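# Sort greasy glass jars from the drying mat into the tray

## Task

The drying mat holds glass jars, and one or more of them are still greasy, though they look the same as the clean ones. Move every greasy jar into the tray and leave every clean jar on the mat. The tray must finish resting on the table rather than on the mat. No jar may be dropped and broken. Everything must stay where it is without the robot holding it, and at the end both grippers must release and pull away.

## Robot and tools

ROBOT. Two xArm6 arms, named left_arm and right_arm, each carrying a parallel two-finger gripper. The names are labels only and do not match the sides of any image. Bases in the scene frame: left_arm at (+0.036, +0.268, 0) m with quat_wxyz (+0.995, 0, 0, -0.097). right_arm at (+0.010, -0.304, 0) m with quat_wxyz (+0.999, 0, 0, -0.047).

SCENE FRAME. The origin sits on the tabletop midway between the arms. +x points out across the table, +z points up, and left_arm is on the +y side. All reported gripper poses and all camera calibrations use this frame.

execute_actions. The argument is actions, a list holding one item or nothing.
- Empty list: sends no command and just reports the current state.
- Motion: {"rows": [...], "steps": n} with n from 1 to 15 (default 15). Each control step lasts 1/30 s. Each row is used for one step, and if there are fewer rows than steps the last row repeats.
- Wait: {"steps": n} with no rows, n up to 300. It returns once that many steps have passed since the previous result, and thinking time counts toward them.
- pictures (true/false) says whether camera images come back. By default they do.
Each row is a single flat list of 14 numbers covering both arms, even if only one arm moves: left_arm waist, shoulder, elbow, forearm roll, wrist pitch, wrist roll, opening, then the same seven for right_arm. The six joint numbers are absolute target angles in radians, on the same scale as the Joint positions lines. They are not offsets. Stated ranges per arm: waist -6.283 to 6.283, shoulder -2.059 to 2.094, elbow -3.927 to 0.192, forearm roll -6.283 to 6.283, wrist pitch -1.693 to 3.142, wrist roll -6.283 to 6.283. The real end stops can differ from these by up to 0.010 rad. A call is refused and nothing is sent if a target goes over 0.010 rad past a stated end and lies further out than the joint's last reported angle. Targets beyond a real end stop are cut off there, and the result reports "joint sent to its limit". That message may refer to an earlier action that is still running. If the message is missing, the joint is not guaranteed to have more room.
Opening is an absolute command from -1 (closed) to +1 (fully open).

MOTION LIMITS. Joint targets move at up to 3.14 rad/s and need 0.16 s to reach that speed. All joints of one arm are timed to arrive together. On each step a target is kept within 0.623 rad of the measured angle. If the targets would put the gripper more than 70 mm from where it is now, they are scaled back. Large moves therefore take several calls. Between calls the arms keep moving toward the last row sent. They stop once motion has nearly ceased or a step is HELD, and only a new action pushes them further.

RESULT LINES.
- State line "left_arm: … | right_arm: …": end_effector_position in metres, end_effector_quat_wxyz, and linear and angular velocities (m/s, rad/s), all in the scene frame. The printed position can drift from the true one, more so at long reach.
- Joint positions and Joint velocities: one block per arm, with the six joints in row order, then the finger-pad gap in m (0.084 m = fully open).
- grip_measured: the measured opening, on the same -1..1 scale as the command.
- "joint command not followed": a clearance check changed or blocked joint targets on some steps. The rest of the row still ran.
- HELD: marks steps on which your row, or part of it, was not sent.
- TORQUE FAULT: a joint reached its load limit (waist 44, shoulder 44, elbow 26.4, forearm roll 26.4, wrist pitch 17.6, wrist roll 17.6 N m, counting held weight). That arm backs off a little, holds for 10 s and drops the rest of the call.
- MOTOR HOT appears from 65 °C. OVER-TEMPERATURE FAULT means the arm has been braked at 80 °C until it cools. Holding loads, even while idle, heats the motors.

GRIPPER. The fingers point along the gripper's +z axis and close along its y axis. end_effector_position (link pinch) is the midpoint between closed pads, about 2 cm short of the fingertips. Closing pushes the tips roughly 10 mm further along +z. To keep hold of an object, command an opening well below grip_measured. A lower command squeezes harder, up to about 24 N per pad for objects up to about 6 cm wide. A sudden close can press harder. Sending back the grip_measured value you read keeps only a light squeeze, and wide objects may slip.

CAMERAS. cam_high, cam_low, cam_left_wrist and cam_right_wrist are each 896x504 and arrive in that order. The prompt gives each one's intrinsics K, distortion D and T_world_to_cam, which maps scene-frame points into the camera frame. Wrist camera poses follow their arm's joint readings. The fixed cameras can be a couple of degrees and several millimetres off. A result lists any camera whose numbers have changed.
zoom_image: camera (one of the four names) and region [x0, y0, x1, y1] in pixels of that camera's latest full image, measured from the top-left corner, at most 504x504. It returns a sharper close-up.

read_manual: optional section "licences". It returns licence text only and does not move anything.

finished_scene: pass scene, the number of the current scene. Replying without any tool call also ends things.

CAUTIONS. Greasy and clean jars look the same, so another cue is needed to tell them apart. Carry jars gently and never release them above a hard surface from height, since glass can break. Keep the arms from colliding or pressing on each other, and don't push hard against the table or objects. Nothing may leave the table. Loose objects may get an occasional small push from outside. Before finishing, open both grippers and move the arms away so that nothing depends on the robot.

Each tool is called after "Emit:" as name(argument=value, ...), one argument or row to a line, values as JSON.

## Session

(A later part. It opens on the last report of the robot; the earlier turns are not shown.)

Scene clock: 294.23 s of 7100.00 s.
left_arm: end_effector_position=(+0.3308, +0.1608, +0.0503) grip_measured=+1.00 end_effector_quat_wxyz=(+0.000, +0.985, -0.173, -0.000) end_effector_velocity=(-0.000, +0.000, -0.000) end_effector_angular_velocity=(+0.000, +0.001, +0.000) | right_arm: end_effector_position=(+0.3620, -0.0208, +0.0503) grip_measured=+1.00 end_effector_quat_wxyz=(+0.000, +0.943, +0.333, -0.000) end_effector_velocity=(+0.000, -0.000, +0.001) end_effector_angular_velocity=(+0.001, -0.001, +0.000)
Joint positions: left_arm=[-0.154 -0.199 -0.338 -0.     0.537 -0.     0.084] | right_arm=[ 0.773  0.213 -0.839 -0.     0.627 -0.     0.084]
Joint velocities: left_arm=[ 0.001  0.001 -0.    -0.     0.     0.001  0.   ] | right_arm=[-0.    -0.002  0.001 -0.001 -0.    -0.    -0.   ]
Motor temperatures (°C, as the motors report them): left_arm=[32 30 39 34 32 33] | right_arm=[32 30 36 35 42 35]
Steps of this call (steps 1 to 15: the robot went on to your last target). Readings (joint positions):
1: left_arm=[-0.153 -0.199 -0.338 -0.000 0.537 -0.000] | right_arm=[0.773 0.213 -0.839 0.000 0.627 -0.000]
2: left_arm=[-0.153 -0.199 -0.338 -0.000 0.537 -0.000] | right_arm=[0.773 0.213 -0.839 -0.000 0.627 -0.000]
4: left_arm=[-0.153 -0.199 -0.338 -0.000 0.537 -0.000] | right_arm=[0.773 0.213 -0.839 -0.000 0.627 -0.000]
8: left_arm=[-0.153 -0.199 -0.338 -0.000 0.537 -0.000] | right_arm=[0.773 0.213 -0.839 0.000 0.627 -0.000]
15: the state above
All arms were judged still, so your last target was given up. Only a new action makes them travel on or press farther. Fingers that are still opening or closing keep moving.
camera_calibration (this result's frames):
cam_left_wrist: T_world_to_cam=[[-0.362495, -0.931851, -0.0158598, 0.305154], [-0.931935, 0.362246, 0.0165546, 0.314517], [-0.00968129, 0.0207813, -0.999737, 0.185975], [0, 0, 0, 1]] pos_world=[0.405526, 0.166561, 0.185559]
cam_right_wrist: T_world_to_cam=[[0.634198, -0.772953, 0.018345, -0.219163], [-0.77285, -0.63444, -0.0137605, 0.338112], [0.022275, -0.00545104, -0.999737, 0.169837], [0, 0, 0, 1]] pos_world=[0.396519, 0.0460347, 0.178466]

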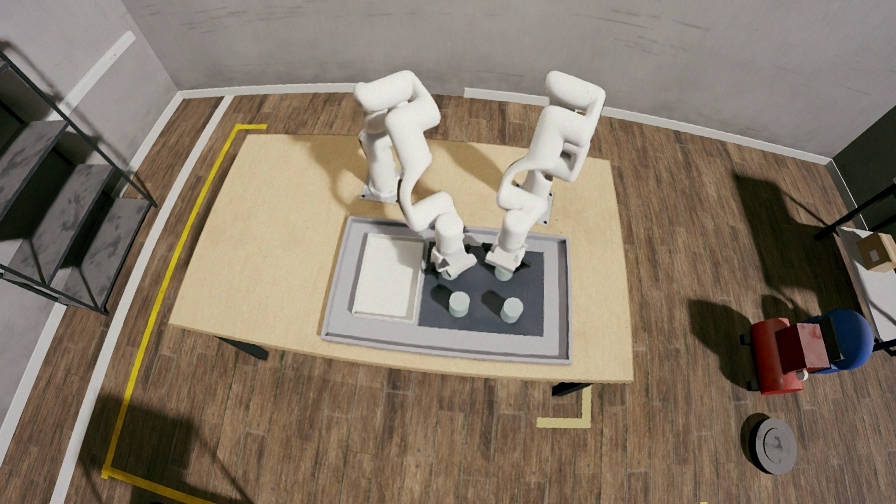

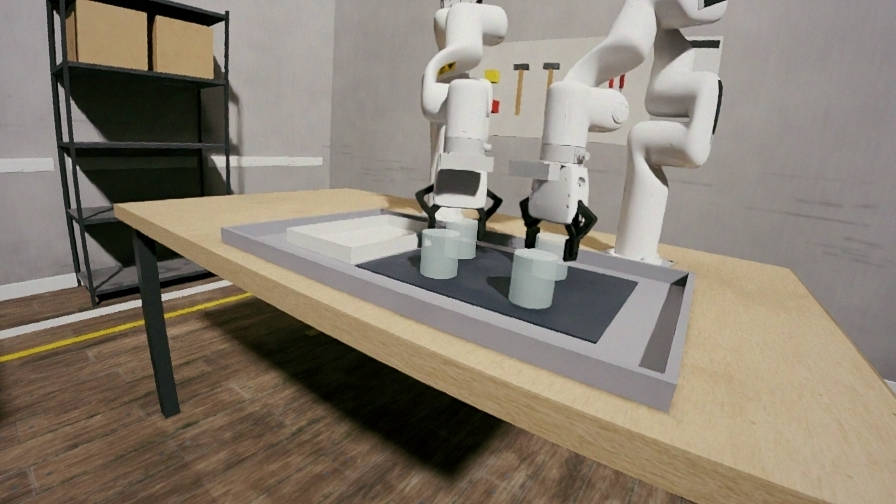

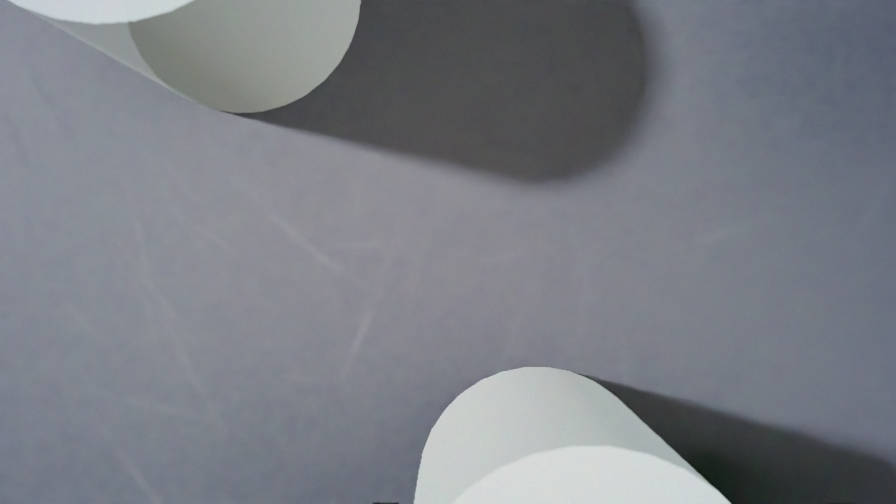

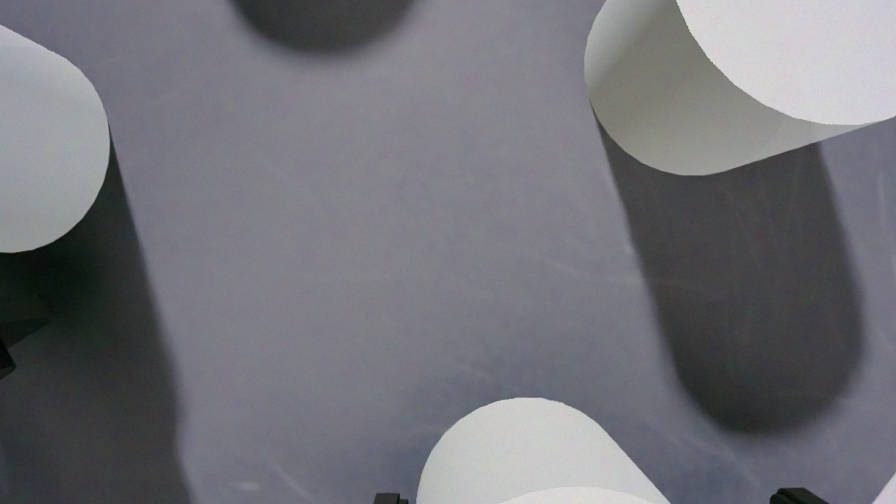

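Emit:
execute_actions(
  actions=[
    {"rows": [[-0.1536,-0.1974,-0.3383,0,0.5357,0,0.93, 0.7729,0.2134,-0.8392,0,0.6258,0,0.93],[-0.1536,-0.1974,-0.3383,0,0.5357,0,0.86, 0.7729,0.2134,-0.8392,0,0.6258,0,0.86],[-0.1536,-0.1974,-0.3383,0,0.5357,0,0.80, 0.7729,0.2134,-0.8392,0,0.6258,0,0.80],[-0.1536,-0.1974,-0.3383,0,0.5357,0,0.74, 0.7729,0.2134,-0.8392,0,0.6258,0,0.74],[-0.1536,-0.1974,-0.3383,0,0.5357,0,0.68, 0.7729,0.2134,-0.8392,0,0.6258,0,0.68],[-0.1536,-0.1974,-0.3383,0,0.5357,0,0.63, 0.7729,0.2134,-0.8392,0,0.6258,0,0.63],[-0.1536,-0.1974,-0.3383,0,0.5357,0,0.58, 0.7729,0.2134,-0.8392,0,0.6258,0,0.58],[-0.1536,-0.1974,-0.3383,0,0.5357,0,0.54, 0.7729,0.2134,-0.8392,0,0.6258,0,0.54],[-0.1536,-0.1974,-0.3383,0,0.5357,0,0.50, 0.7729,0.2134,-0.8392,0,0.6258,0,0.50],[-0.1536,-0.1974,-0.3383,0,0.5357,0,0.47, 0.7729,0.2134,-0.8392,0,0.6258,0,0.47],[-0.1536,-0.1974,-0.3383,0,0.5357,0,0.44, 0.7729,0.2134,-0.8392,0,0.6258,0,0.44],[-0.1536,-0.1974,-0.3383,0,0.5357,0,0.42, 0.7729,0.2134,-0.8392,0,0.6258,0,0.42],[-0.1536,-0.1974,-0.3383,0,0.5357,0,0.40, 0.7729,0.2134,-0.8392,0,0.6258,0,0.40]], "steps": 15},
  ],
  pictures=false,
)

Emit:
execute_actions(
  actions=[
    {"rows": [[-0.1536,-0.1974,-0.3383,0,0.5357,0,0.40, 0.7729,0.2134,-0.8392,0,0.6258,0,0.40],[-0.1536,-0.1974,-0.3383,0,0.5357,0,0.40, 0.7729,0.2134,-0.8392,0,0.6258,0,0.40],[-0.1536,-0.1974,-0.3383,0,0.5357,0,0.40, 0.7729,0.2134,-0.8392,0,0.6258,0,0.40],[-0.1536,-0.2027,-0.3392,0,0.5419,0,0.40, 0.7729,0.2099,-0.8399,0,0.6300,0,0.40],[-0.1536,-0.2081,-0.3401,0,0.5482,0,0.40, 0.7729,0.2064,-0.8405,0,0.6341,0,0.40],[-0.1536,-0.2134,-0.3410,0,0.5545,0,0.40, 0.7729,0.2028,-0.8412,0,0.6383,0,0.40],[-0.1536,-0.2188,-0.3419,0,0.5607,0,0.40, 0.7729,0.1993,-0.8418,0,0.6425,0,0.40],[-0.1536,-0.2224,-0.3425,0,0.5649,0,0.40, 0.7729,0.1970,-0.8422,0,0.6453,0,0.40]], "steps": 15},
  ],
  pictures=false,
)

Emit:
execute_actions(
  actions=[
    {"rows": [[-0.1536,-0.2224,-0.3425,0,0.5649,0,0.41, 0.7729,0.1970,-0.8422,0,0.6453,0,0.41],[-0.1536,-0.2224,-0.3425,0,0.5649,0,0.42, 0.7729,0.1970,-0.8422,0,0.6453,0,0.42],[-0.1536,-0.2224,-0.3425,0,0.5649,0,0.43, 0.7729,0.1970,-0.8422,0,0.6453,0,0.43],[-0.1536,-0.2224,-0.3425,0,0.5649,0,0.433, 0.7729,0.1970,-0.8422,0,0.6453,0,0.433],[-0.1536,-0.2224,-0.3425,0,0.5649,0,0.435, 0.7729,0.1970,-0.8422,0,0.6453,0,0.435],[-0.1536,-0.2224,-0.3425,0,0.5649,0,0.437, 0.7729,0.1970,-0.8422,0,0.6453,0,0.437]], "steps": 15},
  ],
  pictures=false,
)

Emit:
execute_actions(
  actions=[
    {"steps": 15},
  ],
)

Scene clock: 318.73 s of 7100.00 s.
left_arm: end_effector_position=(+0.3308, +0.1607, +0.0501) grip_measured=+0.43 end_effector_quat_wxyz=(+0.000, +0.985, -0.173, +0.000) end_effector_velocity=(+0.000, -0.000, +0.000) end_effector_angular_velocity=(-0.001, -0.001, +0.000) | right_arm: end_effector_position=(+0.3621, -0.0208, +0.0501) grip_measured=+0.43 end_effector_quat_wxyz=(-0.000, +0.943, +0.332, +0.000) end_effector_velocity=(+0.000, -0.000, +0.000) end_effector_angular_velocity=(-0.000, -0.001, +0.001)
Joint positions: left_arm=[-0.154 -0.197 -0.338 -0.     0.536  0.     0.062] | right_arm=[ 0.773  0.213 -0.839 -0.     0.626 -0.     0.062]
Joint velocities: left_arm=[ 0.    -0.001 -0.    -0.001  0.     0.    -0.002] | right_arm=[-0.001 -0.002  0.001 -0.002 -0.    -0.001 -0.003]
Motor temperatures (°C, as the motors report them): left_arm=[32 29 39 34 32 33] | right_arm=[32 30 36 35 42 35]
Steps of this call (steps 1 to 90: nothing new was sent; then 21.00 s passed at rest; steps 91 to 105: all 15 steps of this action). Readings (joint positions):
91: left_arm=[-0.154 -0.198 -0.339 0.000 0.537 -0.000] | right_arm=[0.773 0.213 -0.839 0.000 0.627 0.000]
92: left_arm=[-0.154 -0.198 -0.339 0.000 0.537 -0.000] | right_arm=[0.773 0.213 -0.840 0.000 0.626 0.000]
94: left_arm=[-0.154 -0.198 -0.338 0.000 0.536 0.000] | right_arm=[0.773 0.213 -0.840 0.000 0.626 0.000]
98: left_arm=[-0.154 -0.197 -0.338 0.000 0.536 0.000] | right_arm=[0.773 0.213 -0.839 0.000 0.626 0.000]
105: the state above

Scene clock: 319.23 s of 7100.00 s.
left_arm: end_effector_position=(+0.3310, +0.1607, +0.0568) grip_measured=+0.43 end_effector_quat_wxyz=(+0.000, +0.985, -0.173, +0.000) end_effector_velocity=(-0.003, +0.001, +0.001) end_effector_angular_velocity=(+0.003, +0.009, -0.001) | right_arm: end_effector_position=(+0.3621, -0.0208, +0.0567) grip_measured=+0.43 end_effector_quat_wxyz=(+0.000, +0.943, +0.332, -0.000) end_effector_velocity=(-0.002, -0.001, +0.001) end_effector_angular_velocity=(-0.004, +0.006, -0.002)
Joint positions: left_arm=[-0.154 -0.222 -0.342  0.     0.564 -0.     0.062] | right_arm=[ 0.773  0.198 -0.842 -0.     0.645  0.     0.062]
Joint velocities: left_arm=[-0.002 -0.009  0.002  0.     0.017 -0.001  0.   ] | right_arm=[ 0.    -0.005  0.001  0.001  0.012  0.002 -0.   ]
Motor temperatures (°C, as the motors report them): left_arm=[32 29 39 34 32 33] | right_arm=[32 30 36 35 42 35]
Steps of this call (steps 1 to 15: all 15 steps of this action). Readings (joint positions):
1: left_arm=[-0.154 -0.197 -0.338 -0.000 0.536 0.000] | right_arm=[0.773 0.213 -0.839 -0.000 0.626 -0.000]
2: left_arm=[-0.154 -0.197 -0.338 -0.000 0.536 0.000] | right_arm=[0.773 0.213 -0.839 -0.000 0.626 -0.000]
4: left_arm=[-0.154 -0.198 -0.338 -0.000 0.536 0.000] | right_arm=[0.773 0.213 -0.839 -0.000 0.626 -0.000]
8: left_arm=[-0.154 -0.206 -0.339 0.000 0.547 -0.000] | right_arm=[0.772 0.208 -0.839 -0.000 0.634 0.000]
15: the state above

Scene clock: 319.73 s of 7100.00 s.
left_arm: end_effector_position=(+0.3309, +0.1607, +0.0570) grip_measured=+0.44 end_effector_quat_wxyz=(+0.000, +0.985, -0.173, -0.000) end_effector_velocity=(+0.000, +0.000, +0.000) end_effector_angular_velocity=(-0.000, -0.001, +0.001) | right_arm: end_effector_position=(+0.3621, -0.0208, +0.0570) grip_measured=+0.44 end_effector_quat_wxyz=(+0.000, +0.943, +0.332, -0.000) end_effector_velocity=(+0.000, -0.000, +0.000) end_effector_angular_velocity=(-0.000, -0.000, -0.000)
Joint positions: left_arm=[-0.154 -0.222 -0.342  0.     0.565  0.     0.062] | right_arm=[ 0.773  0.197 -0.842 -0.     0.645  0.     0.062]
Joint velocities: left_arm=[ 0.001 -0.001 -0.     0.     0.     0.     0.   ] | right_arm=[-0.    -0.001 -0.    -0.001  0.001  0.     0.   ]
Motor temperatures (°C, as the motors report them): left_arm=[32 29 39 34 32 33] | right_arm=[32 30 36 35 42 35]
Steps of this call (steps 1 to 15: all 15 steps of this action). Readings (joint positions):
1: left_arm=[-0.154 -0.222 -0.342 0.000 0.564 -0.000] | right_arm=[0.773 0.198 -0.842 -0.000 0.645 0.000]
2: left_arm=[-0.154 -0.222 -0.342 0.000 0.564 -0.000] | right_arm=[0.773 0.197 -0.842 -0.000 0.645 0.000]
4: left_arm=[-0.154 -0.222 -0.342 0.000 0.565 -0.000] | right_arm=[0.773 0.197 -0.842 -0.000 0.645 0.000]
8: left_arm=[-0.154 -0.222 -0.342 0.000 0.565 -0.000] | right_arm=[0.773 0.197 -0.842 -0.000 0.645 0.000]
15: the state above

Scene clock: 320.23 s of 7100.00 s.
left_arm: end_effector_position=(+0.3309, +0.1607, +0.0570) grip_measured=+0.44 end_effector_quat_wxyz=(+0.000, +0.985, -0.173, -0.000) end_effector_velocity=(+0.000, -0.000, +0.000) end_effector_angular_velocity=(+0.000, -0.000, -0.000) | right_arm: end_effector_position=(+0.3621, -0.0207, +0.0570) grip_measured=+0.44 end_effector_quat_wxyz=(+0.000, +0.943, +0.333, -0.000) end_effector_velocity=(+0.000, +0.000, +0.001) end_effector_angular_velocity=(+0.000, -0.001, +0.000)
Joint positions: left_arm=[-0.154 -0.222 -0.342 -0.     0.565  0.     0.062] | right_arm=[ 0.773  0.197 -0.842 -0.     0.645  0.     0.062]
Joint velocities: left_arm=[-0. -0. -0.  0. -0. -0.  0.] | right_arm=[ 0.    -0.001 -0.001 -0.001  0.     0.001 -0.   ]
Motor temperatures (°C, as the motors report them): left_arm=[32 29 39 34 32 33] | right_arm=[32 30 36 35 42 35]
Steps of this call (steps 1 to 15: the robot went on to your last target). Readings (joint positions):
1: left_arm=[-0.154 -0.222 -0.342 0.000 0.565 -0.000] | right_arm=[0.773 0.197 -0.842 -0.000 0.645 -0.000]
2: left_arm=[-0.154 -0.222 -0.342 0.000 0.565 -0.000] | right_arm=[0.773 0.197 -0.842 -0.000 0.645 -0.000]
4: left_arm=[-0.154 -0.222 -0.342 -0.000 0.565 0.000] | right_arm=[0.773 0.197 -0.842 -0.000 0.645 0.000]
8: left_arm=[-0.154 -0.222 -0.342 0.000 0.565 0.000] | right_arm=[0.773 0.197 -0.842 -0.000 0.645 0.000]
15: the state above
All arms were judged still, so your last target was given up. Only a new action makes them travel on or press farther. Fingers that are still opening or closing keep moving.
camera_calibration (this result's frames):
cam_left_wrist: T_world_to_cam=[[-0.36252, -0.931841, -0.0158601, 0.305261], [-0.931926, 0.362271, 0.0165565, 0.314492], [-0.00968237, 0.0207825, -0.999737, 0.192649], [0, 0, 0, 1]] pos_world=[0.405611, 0.16652, 0.192233]
cam_right_wrist: T_world_to_cam=[[0.634184, -0.772965, 0.0183419, -0.219288], [-0.772863, -0.634425, -0.0136835, 0.338254], [0.0222134, -0.00549794, -0.999738, 0.17653], [0, 0, 0, 1]] pos_world=[0.396572, 0.0460657, 0.185134]

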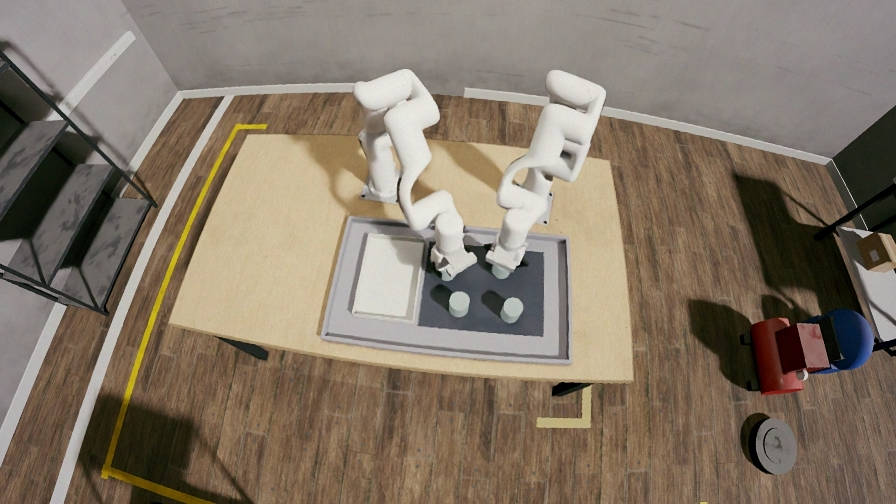

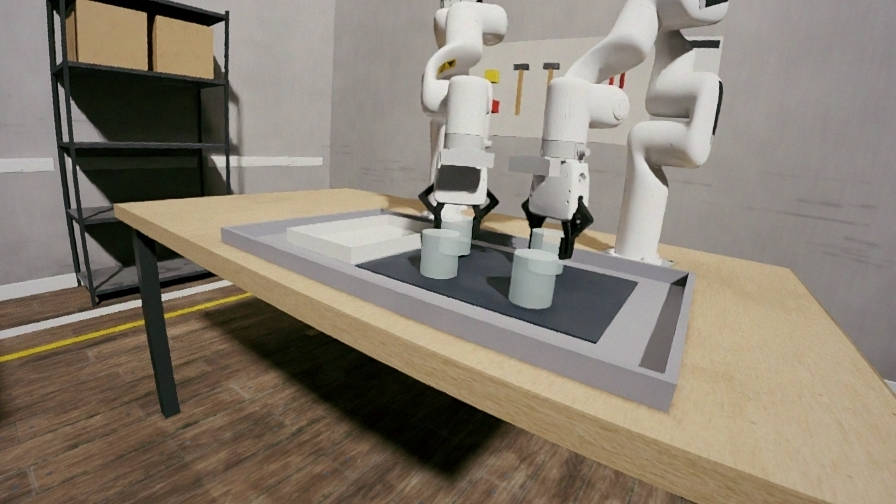

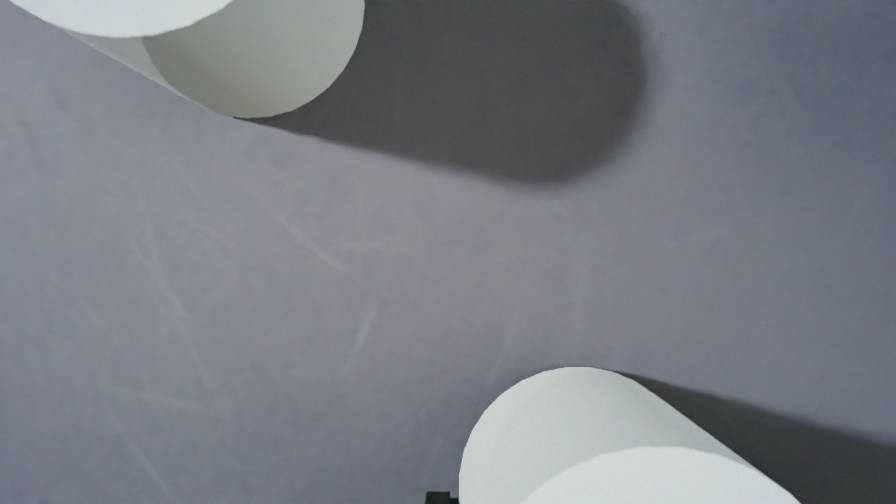

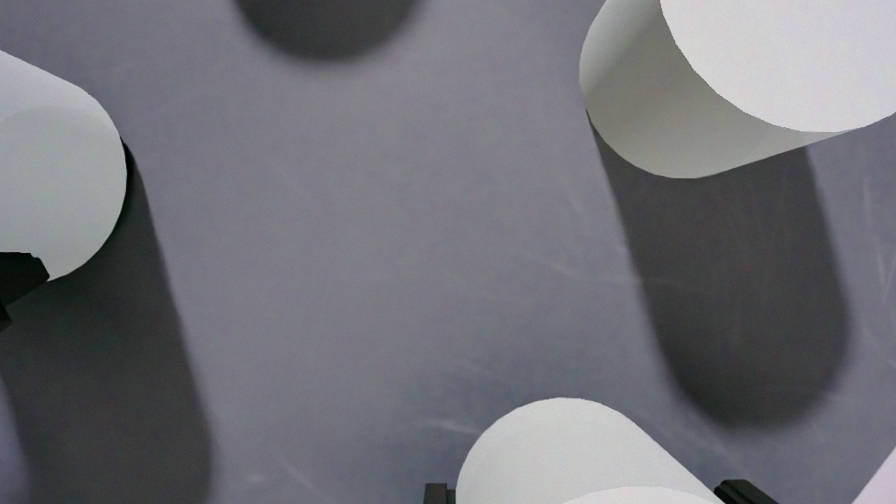

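Both hold at 0.437. Next 0.439.

Emit:
execute_actions(
  actions=[
    {"rows": [[-0.1536,-0.2224,-0.3425,0,0.5649,0,0.439, 0.7729,0.1970,-0.8422,0,0.6453,0,0.439]], "steps": 15},
  ],
  pictures=false,
)

Emit:
execute_actions(
  actions=[
    {"steps": 15},
  ],
)

Scene clock: 323.20 s of 7100.00 s.
left_arm: end_effector_position=(+0.3309, +0.1607, +0.0570) grip_measured=+0.44 end_effector_quat_wxyz=(+0.000, +0.985, -0.173, -0.000) end_effector_velocity=(+0.000, +0.000, +0.000) end_effector_angular_velocity=(-0.000, -0.000, +0.002) | right_arm: end_effector_position=(+0.3621, -0.0207, +0.0570) grip_measured=+0.44 end_effector_quat_wxyz=(+0.000, +0.943, +0.333, -0.000) end_effector_velocity=(-0.000, -0.000, -0.001) end_effector_angular_velocity=(-0.001, +0.001, -0.001)
Joint positions: left_arm=[-0.154 -0.222 -0.342  0.     0.565 -0.     0.062] | right_arm=[ 0.773  0.197 -0.842  0.     0.645  0.     0.062]
Joint velocities: left_arm=[ 0.002 -0.    -0.     0.     0.    -0.     0.   ] | right_arm=[-0.001  0.002 -0.     0.     0.     0.     0.   ]
Motor temperatures (°C, as the motors report them): left_arm=[32 29 39 34 32 33] | right_arm=[32 30 36 35 42 35]
Steps of this call (steps 1 to 74: nothing new was sent; steps 75 to 89: all 15 steps of this action). Readings (joint positions):
75: left_arm=[-0.154 -0.222 -0.343 0.000 0.565 0.000] | right_arm=[0.773 0.197 -0.842 -0.000 0.645 0.000]
76: left_arm=[-0.154 -0.222 -0.342 -0.000 0.565 0.000] | right_arm=[0.773 0.197 -0.842 -0.000 0.645 -0.000]
78: left_arm=[-0.154 -0.222 -0.343 -0.000 0.565 -0.000] | right_arm=[0.773 0.197 -0.842 -0.000 0.645 0.000]
82: left_arm=[-0.154 -0.222 -0.343 -0.000 0.565 -0.000] | right_arm=[0.773 0.197 -0.842 -0.000 0.645 0.000]
89: the state above

Scene clock: 323.70 s of 7100.00 s.
left_arm: end_effector_position=(+0.3309, +0.1607, +0.0570) grip_measured=+0.44 end_effector_quat_wxyz=(+0.000, +0.985, -0.173, -0.000) end_effector_velocity=(+0.000, +0.000, +0.000) end_effector_angular_velocity=(-0.000, -0.001, +0.001) | right_arm: end_effector_position=(+0.3621, -0.0207, +0.0570) grip_measured=+0.44 end_effector_quat_wxyz=(+0.000, +0.943, +0.333, -0.000) end_effector_velocity=(+0.000, -0.000, -0.000) end_effector_angular_velocity=(-0.000, -0.001, +0.002)
Joint positions: left_arm=[-0.154 -0.222 -0.343 -0.     0.565  0.     0.062] | right_arm=[ 0.773  0.197 -0.842 -0.     0.645 -0.     0.062]
Joint velocities: left_arm=[ 0.    -0.001 -0.    -0.     0.    -0.    -0.   ] | right_arm=[-0.001  0.    -0.    -0.001 -0.    -0.002  0.   ]
Motor temperatures (°C, as the motors report them): left_arm=[32 29 39 34 32 33] | right_arm=[32 30 36 35 42 35]
Steps of this call (steps 1 to 15: the robot went on to your last target). Readings (joint positions):
1: left_arm=[-0.154 -0.222 -0.343 -0.000 0.565 -0.000] | right_arm=[0.773 0.197 -0.842 -0.000 0.645 0.000]
2: left_arm=[-0.154 -0.222 -0.342 0.000 0.565 -0.000] | right_arm=[0.773 0.197 -0.842 0.000 0.645 -0.000]
4: left_arm=[-0.154 -0.222 -0.342 -0.000 0.565 -0.000] | right_arm=[0.773 0.197 -0.842 0.000 0.645 0.000]
8: left_arm=[-0.154 -0.222 -0.343 -0.000 0.565 0.000] | right_arm=[0.773 0.197 -0.842 0.000 0.645 -0.000]
15: the state above
All arms were judged still, so your last target was given up. Only a new action makes them travel on or press farther. Fingers that are still opening or closing keep moving.
camera_calibration (this result's frames):
cam_left_wrist: T_world_to_cam=[[-0.36252, -0.931841, -0.0158601, 0.305261], [-0.931926, 0.362271, 0.0165548, 0.314492], [-0.0096808, 0.0207819, -0.999737, 0.192649], [0, 0, 0, 1]] pos_world=[0.405611, 0.166519, 0.192233]
cam_right_wrist: T_world_to_cam=[[0.634184, -0.772965, 0.0183419, -0.219288], [-0.772863, -0.634425, -0.0136854, 0.338255], [0.0222149, -0.00549674, -0.999738, 0.17653], [0, 0, 0, 1]] pos_world=[0.396572, 0.046066, 0.185135]

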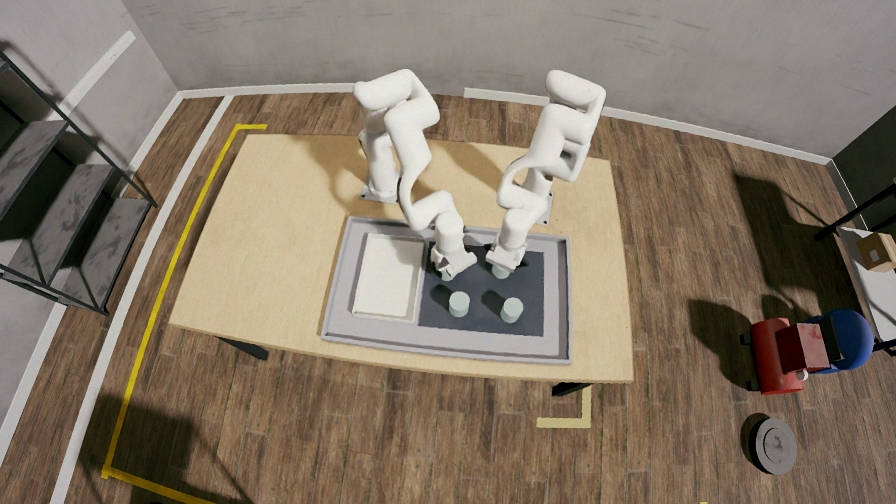

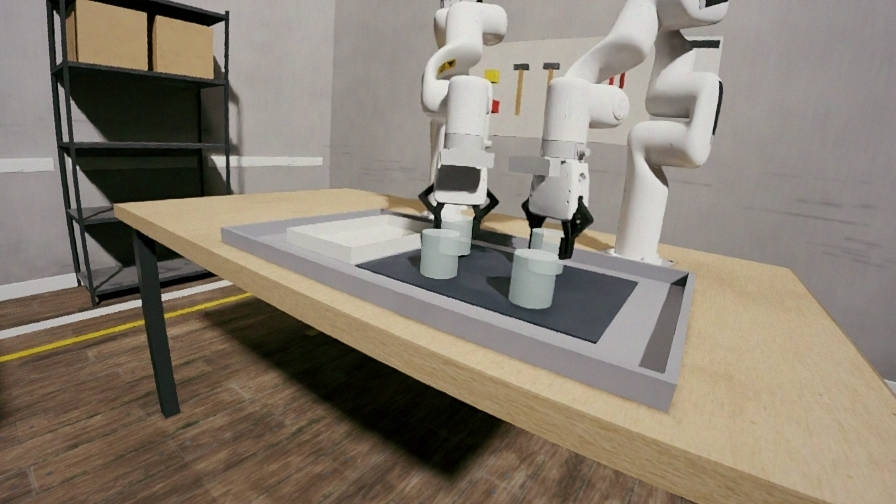

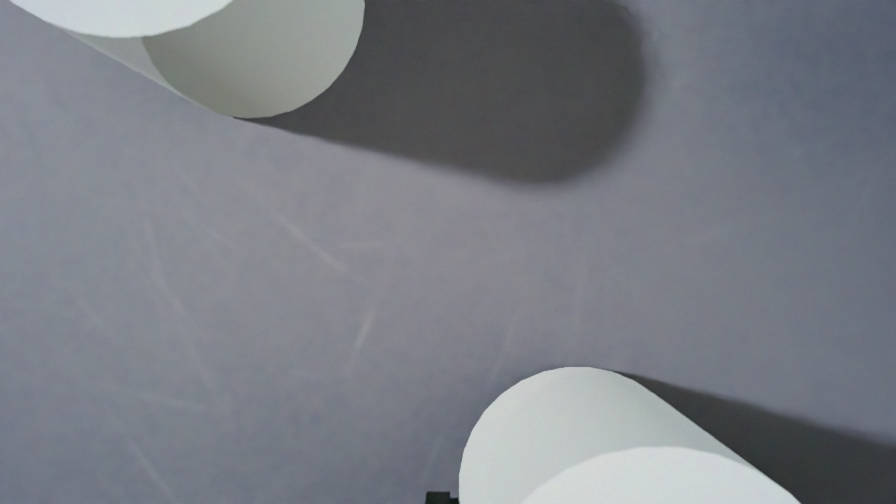

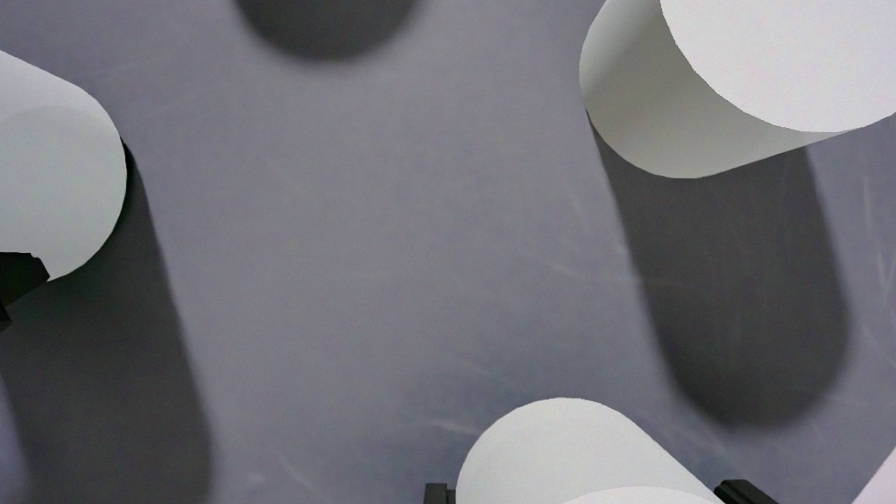

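Emit:
execute_actions(
  actions=[
    {"rows": [[-0.1536,-0.2224,-0.3425,0,0.5649,0,0.441, 0.7729,0.1970,-0.8422,0,0.6453,0,0.441]], "steps": 15},
  ],
  pictures=false,
)

Emit:
execute_actions(
  actions=[
    {"steps": 15},
  ],
)

Scene clock: 326.67 s of 7100.00 s.
left_arm: end_effector_position=(+0.3309, +0.1607, +0.0570) grip_measured=+0.44 end_effector_quat_wxyz=(+0.000, +0.985, -0.173, -0.000) end_effector_velocity=(-0.000, -0.000, -0.000) end_effector_angular_velocity=(+0.000, +0.001, -0.001) | right_arm: end_effector_position=(+0.3621, -0.0207, +0.0570) grip_measured=+0.44 end_effector_quat_wxyz=(+0.000, +0.943, +0.333, -0.000) end_effector_velocity=(-0.000, -0.000, -0.000) end_effector_angular_velocity=(-0.001, +0.000, -0.000)
Joint positions: left_arm=[-0.154 -0.222 -0.342  0.     0.565 -0.     0.062] | right_arm=[ 0.773  0.197 -0.842  0.     0.645  0.     0.062]
Joint velocities: left_arm=[-0.001  0.001  0.    -0.     0.    -0.     0.   ] | right_arm=[-0.    -0.     0.    -0.001  0.     0.001  0.   ]
Motor temperatures (°C, as the motors report them): left_arm=[32 29 39 34 32 33] | right_arm=[32 30 36 35 42 35]
Steps of this call (steps 1 to 74: nothing new was sent; steps 75 to 89: all 15 steps of this action). Readings (joint positions):
75: left_arm=[-0.154 -0.222 -0.343 -0.000 0.565 -0.000] | right_arm=[0.773 0.197 -0.842 0.000 0.645 -0.000]
76: left_arm=[-0.154 -0.222 -0.343 0.000 0.565 -0.000] | right_arm=[0.773 0.197 -0.842 0.000 0.645 -0.000]
78: left_arm=[-0.154 -0.222 -0.342 -0.000 0.565 0.000] | right_arm=[0.773 0.197 -0.842 -0.000 0.645 -0.000]
82: left_arm=[-0.154 -0.222 -0.343 -0.000 0.565 0.000] | right_arm=[0.773 0.197 -0.842 0.000 0.645 0.000]
89: the state above

Scene clock: 327.17 s of 7100.00 s.
left_arm: end_effector_position=(+0.3309, +0.1607, +0.0570) grip_measured=+0.44 end_effector_quat_wxyz=(+0.000, +0.985, -0.173, -0.000) end_effector_velocity=(+0.000, -0.000, +0.000) end_effector_angular_velocity=(-0.000, -0.001, +0.001) | right_arm: end_effector_position=(+0.3621, -0.0207, +0.0570) grip_measured=+0.44 end_effector_quat_wxyz=(+0.000, +0.943, +0.333, -0.000) end_effector_velocity=(-0.000, +0.000, +0.000) end_effector_angular_velocity=(+0.000, -0.000, +0.000)
Joint positions: left_arm=[-0.154 -0.222 -0.342  0.     0.565  0.     0.062] | right_arm=[ 0.773  0.197 -0.842  0.     0.645  0.     0.062]
Joint velocities: left_arm=[-0.    -0.001 -0.    -0.    -0.    -0.001  0.   ] | right_arm=[ 0.    -0.001  0.     0.    -0.     0.     0.   ]
Motor temperatures (°C, as the motors report them): left_arm=[32 29 39 34 32 33] | right_arm=[32 30 36 35 42 35]
Steps of this call (steps 1 to 15: the robot went on to your last target). Readings (joint positions):
1: left_arm=[-0.154 -0.222 -0.342 -0.000 0.565 -0.000] | right_arm=[0.773 0.197 -0.842 0.000 0.645 0.000]
2: left_arm=[-0.154 -0.222 -0.342 0.000 0.565 0.000] | right_arm=[0.773 0.197 -0.842 0.000 0.645 0.000]
4: left_arm=[-0.154 -0.222 -0.343 0.000 0.565 0.000] | right_arm=[0.773 0.197 -0.842 -0.000 0.645 -0.000]
8: left_arm=[-0.154 -0.222 -0.343 -0.000 0.565 0.000] | right_arm=[0.773 0.197 -0.842 0.000 0.645 -0.000]
15: the state above
All arms were judged still, so your last target was given up. Only a new action makes them travel on or press farther. Fingers that are still opening or closing keep moving.
camera_calibration (this result's frames):
cam_left_wrist: T_world_to_cam=[[-0.36252, -0.931841, -0.0158601, 0.305261], [-0.931926, 0.362271, 0.0165548, 0.314492], [-0.00968082, 0.0207819, -0.999737, 0.192649], [0, 0, 0, 1]] pos_world=[0.405611, 0.166519, 0.192233]
cam_right_wrist: T_world_to_cam=[[0.634184, -0.772965, 0.0183419, -0.219288], [-0.772863, -0.634425, -0.0136851, 0.338255], [0.0222147, -0.00549687, -0.999738, 0.17653], [0, 0, 0, 1]] pos_world=[0.396572, 0.0460659, 0.185135]

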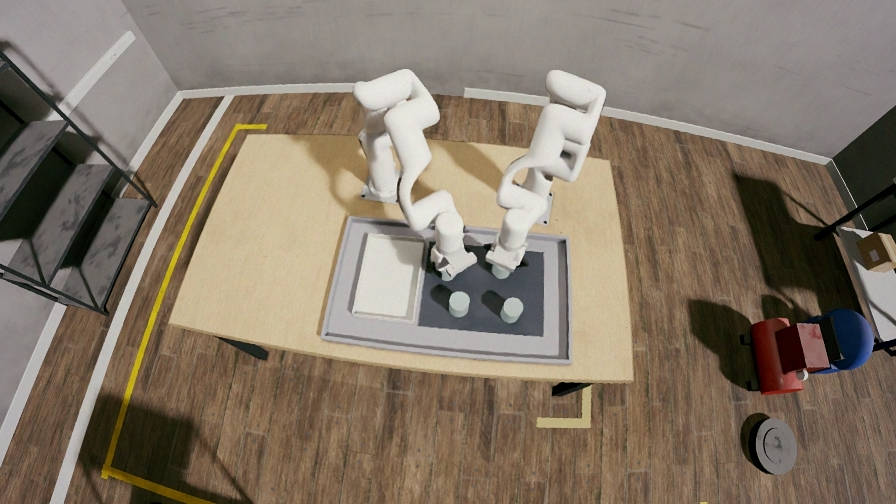

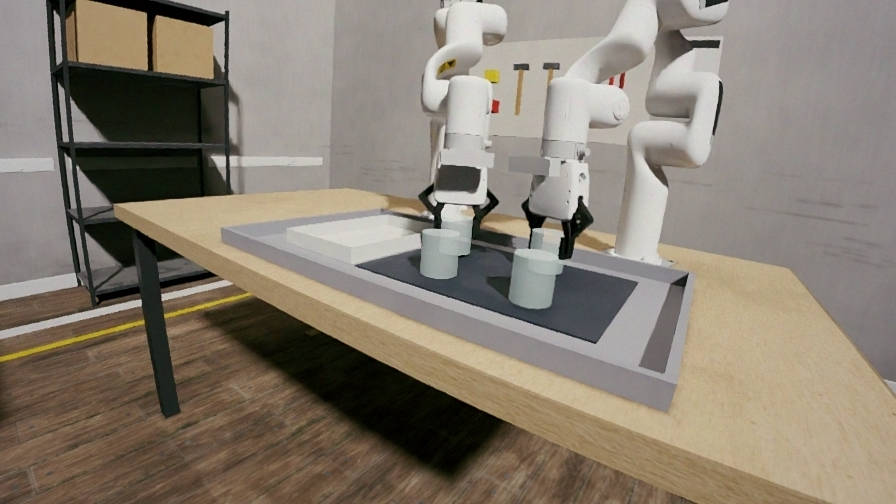

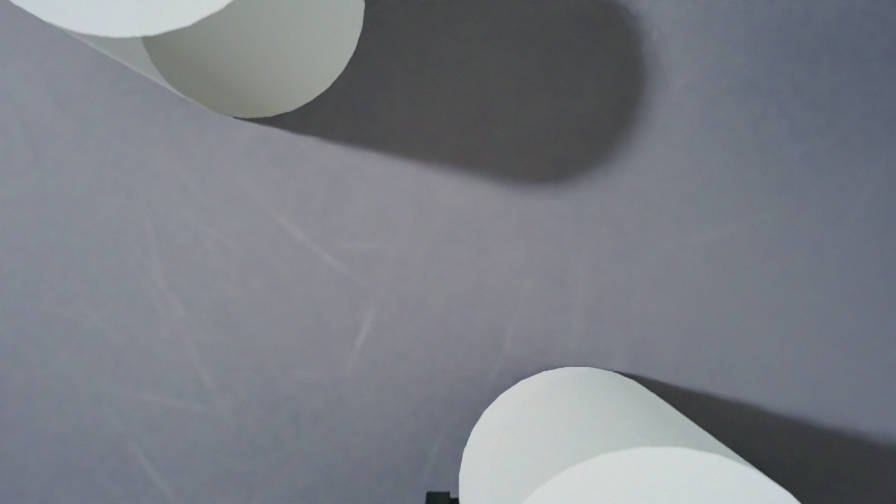

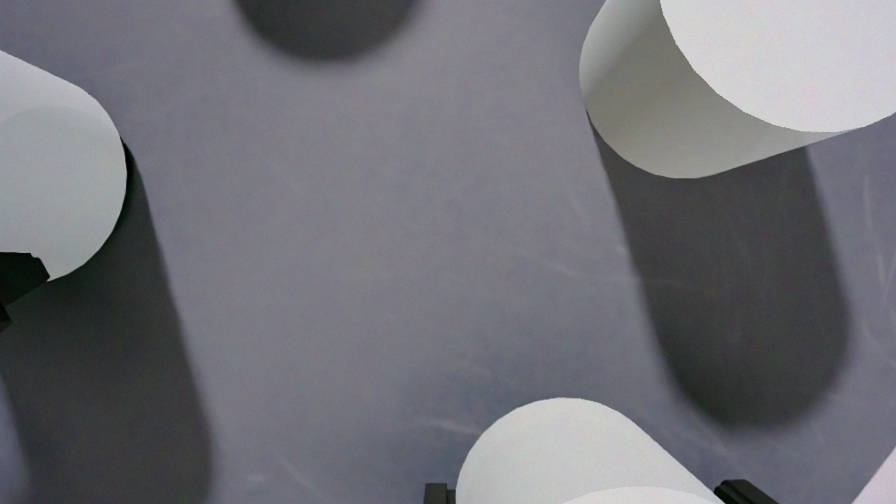

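Emit:
execute_actions(
  actions=[
    {"rows": [[-0.1536,-0.2224,-0.3425,0,0.5649,0,0.443, 0.7729,0.1970,-0.8422,0,0.6453,0,0.443]], "steps": 15},
  ],
  pictures=false,
)

Emit:
execute_actions(
  actions=[
    {"steps": 15},
  ],
)

Scene clock: 329.80 s of 7100.00 s.
left_arm: end_effector_position=(+0.3310, +0.1607, +0.0571) grip_measured=+0.44 end_effector_quat_wxyz=(+0.000, +0.985, -0.173, +0.000) end_effector_velocity=(+0.000, +0.000, -0.000) end_effector_angular_velocity=(+0.000, +0.000, +0.001) | right_arm: end_effector_position=(+0.3621, -0.0207, +0.0570) grip_measured=+0.44 end_effector_quat_wxyz=(+0.000, +0.943, +0.333, -0.000) end_effector_velocity=(+0.000, +0.000, +0.000) end_effector_angular_velocity=(+0.001, +0.000, +0.000)
Joint positions: left_arm=[-0.154 -0.223 -0.343  0.     0.565 -0.     0.062] | right_arm=[ 0.773  0.197 -0.842 -0.     0.645  0.     0.062]
Joint velocities: left_arm=[0.001 0.    0.    0.    0.    0.    0.   ] | right_arm=[-0.    -0.    -0.     0.001 -0.001 -0.001 -0.   ]
Motor temperatures (°C, as the motors report them): left_arm=[32 29 39 34 32 33] | right_arm=[32 30 36 35 42 35]
Steps of this call (steps 1 to 64: nothing new was sent; steps 65 to 79: all 15 steps of this action). Readings (joint positions):
65: left_arm=[-0.154 -0.222 -0.343 -0.000 0.565 0.000] | right_arm=[0.773 0.197 -0.842 -0.000 0.645 -0.000]
66: left_arm=[-0.154 -0.222 -0.343 0.000 0.565 -0.000] | right_arm=[0.773 0.197 -0.842 -0.000 0.645 0.000]
68: left_arm=[-0.154 -0.222 -0.343 0.000 0.565 -0.000] | right_arm=[0.773 0.197 -0.842 0.000 0.645 -0.000]
72: left_arm=[-0.154 -0.223 -0.343 -0.000 0.565 0.000] | right_arm=[0.773 0.197 -0.842 -0.000 0.645 0.000]
79: the state above

Scene clock: 330.30 s of 7100.00 s.
left_arm: end_effector_position=(+0.3310, +0.1607, +0.0571) grip_measured=+0.44 end_effector_quat_wxyz=(+0.000, +0.985, -0.173, +0.000) end_effector_velocity=(-0.000, -0.000, -0.000) end_effector_angular_velocity=(+0.000, +0.001, -0.001) | right_arm: end_effector_position=(+0.3621, -0.0207, +0.0570) grip_measured=+0.44 end_effector_quat_wxyz=(+0.000, +0.943, +0.333, -0.000) end_effector_velocity=(+0.000, -0.000, +0.000) end_effector_angular_velocity=(+0.000, +0.000, +0.000)
Joint positions: left_arm=[-0.154 -0.222 -0.343 -0.     0.565 -0.     0.062] | right_arm=[ 0.773  0.197 -0.842  0.     0.645 -0.     0.062]
Joint velocities: left_arm=[-0.    -0.     0.    -0.     0.     0.001 -0.   ] | right_arm=[-0.    -0.    -0.     0.     0.    -0.001  0.   ]
Motor temperatures (°C, as the motors report them): left_arm=[32 29 39 34 32 33] | right_arm=[32 30 36 35 42 35]
Steps of this call (steps 1 to 15: the robot went on to your last target). Readings (joint positions):
1: left_arm=[-0.154 -0.222 -0.343 0.000 0.565 -0.000] | right_arm=[0.773 0.197 -0.842 0.000 0.645 0.000]
2: left_arm=[-0.154 -0.222 -0.343 0.000 0.565 -0.000] | right_arm=[0.773 0.197 -0.842 0.000 0.645 0.000]
4: left_arm=[-0.154 -0.222 -0.343 0.000 0.565 -0.000] | right_arm=[0.773 0.197 -0.842 0.000 0.645 -0.000]
8: left_arm=[-0.154 -0.222 -0.343 0.000 0.565 -0.000] | right_arm=[0.773 0.197 -0.842 0.000 0.645 0.000]
15: the state above
All arms were judged still, so your last target was given up. Only a new action makes them travel on or press farther. Fingers that are still opening or closing keep moving.
camera_calibration (this result's frames):
cam_left_wrist: T_world_to_cam=[[-0.362516, -0.931842, -0.0158645, 0.305262], [-0.931929, 0.362271, 0.0163503, 0.314578], [-0.0094886, 0.0207118, -0.99974, 0.192649], [0, 0, 0, 1]] pos_world=[0.405655, 0.166503, 0.192299]
cam_right_wrist: T_world_to_cam=[[0.634184, -0.772965, 0.0183419, -0.219288], [-0.772863, -0.634425, -0.0136853, 0.338255], [0.0222148, -0.00549674, -0.999738, 0.17653], [0, 0, 0, 1]] pos_world=[0.396572, 0.0460659, 0.185135]

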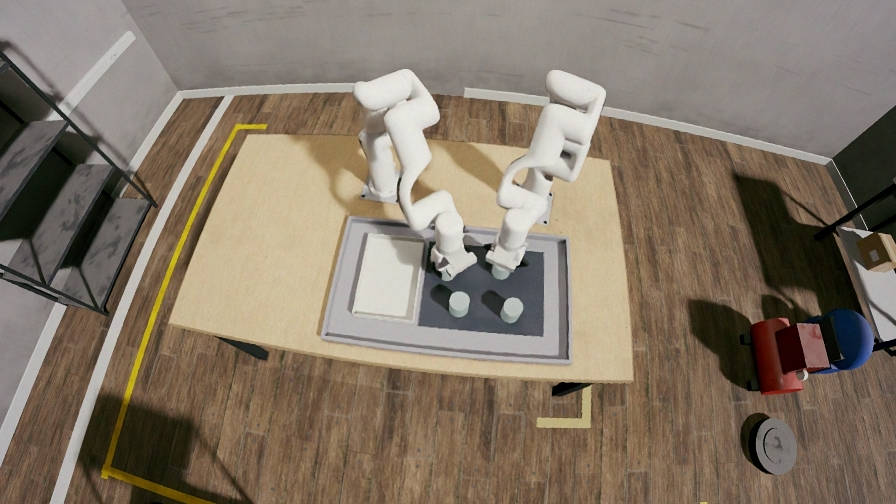

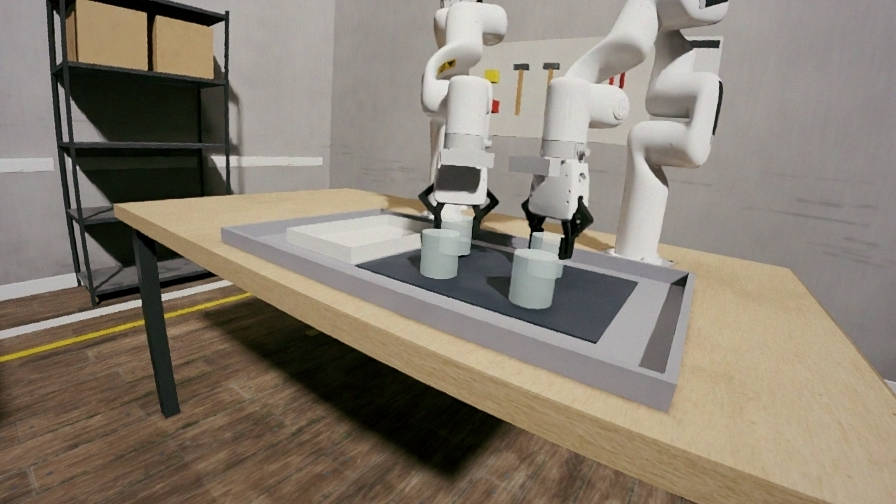

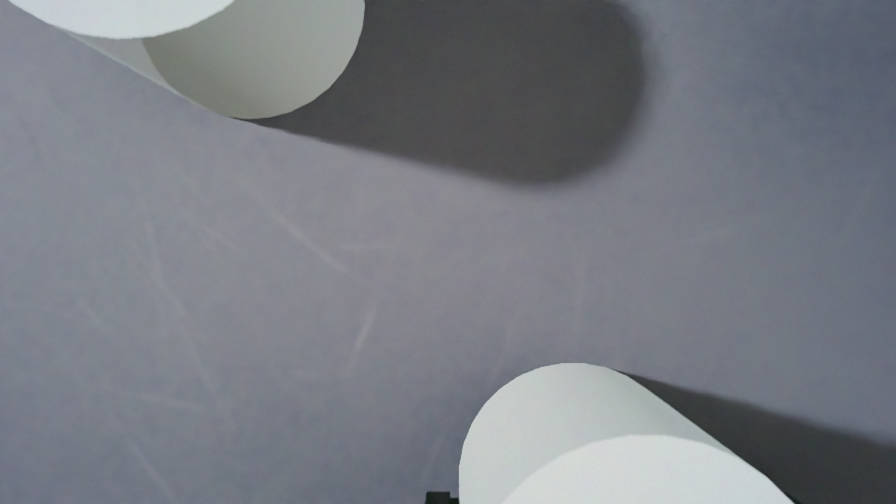

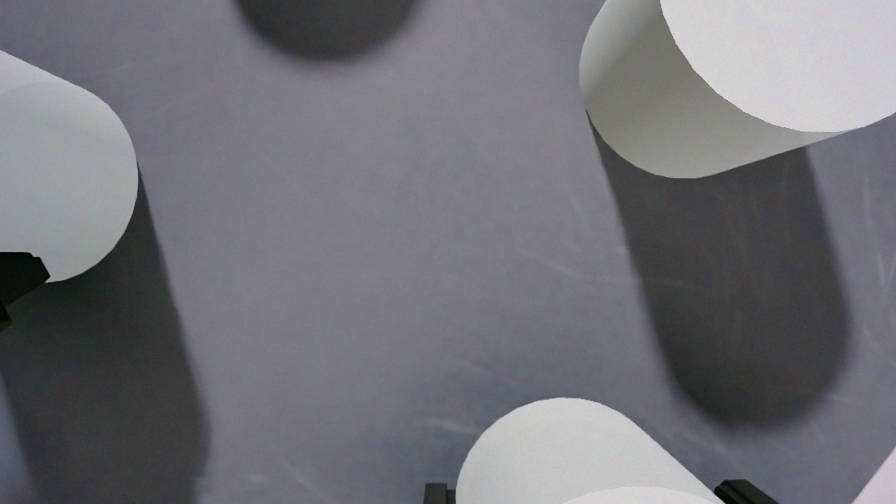

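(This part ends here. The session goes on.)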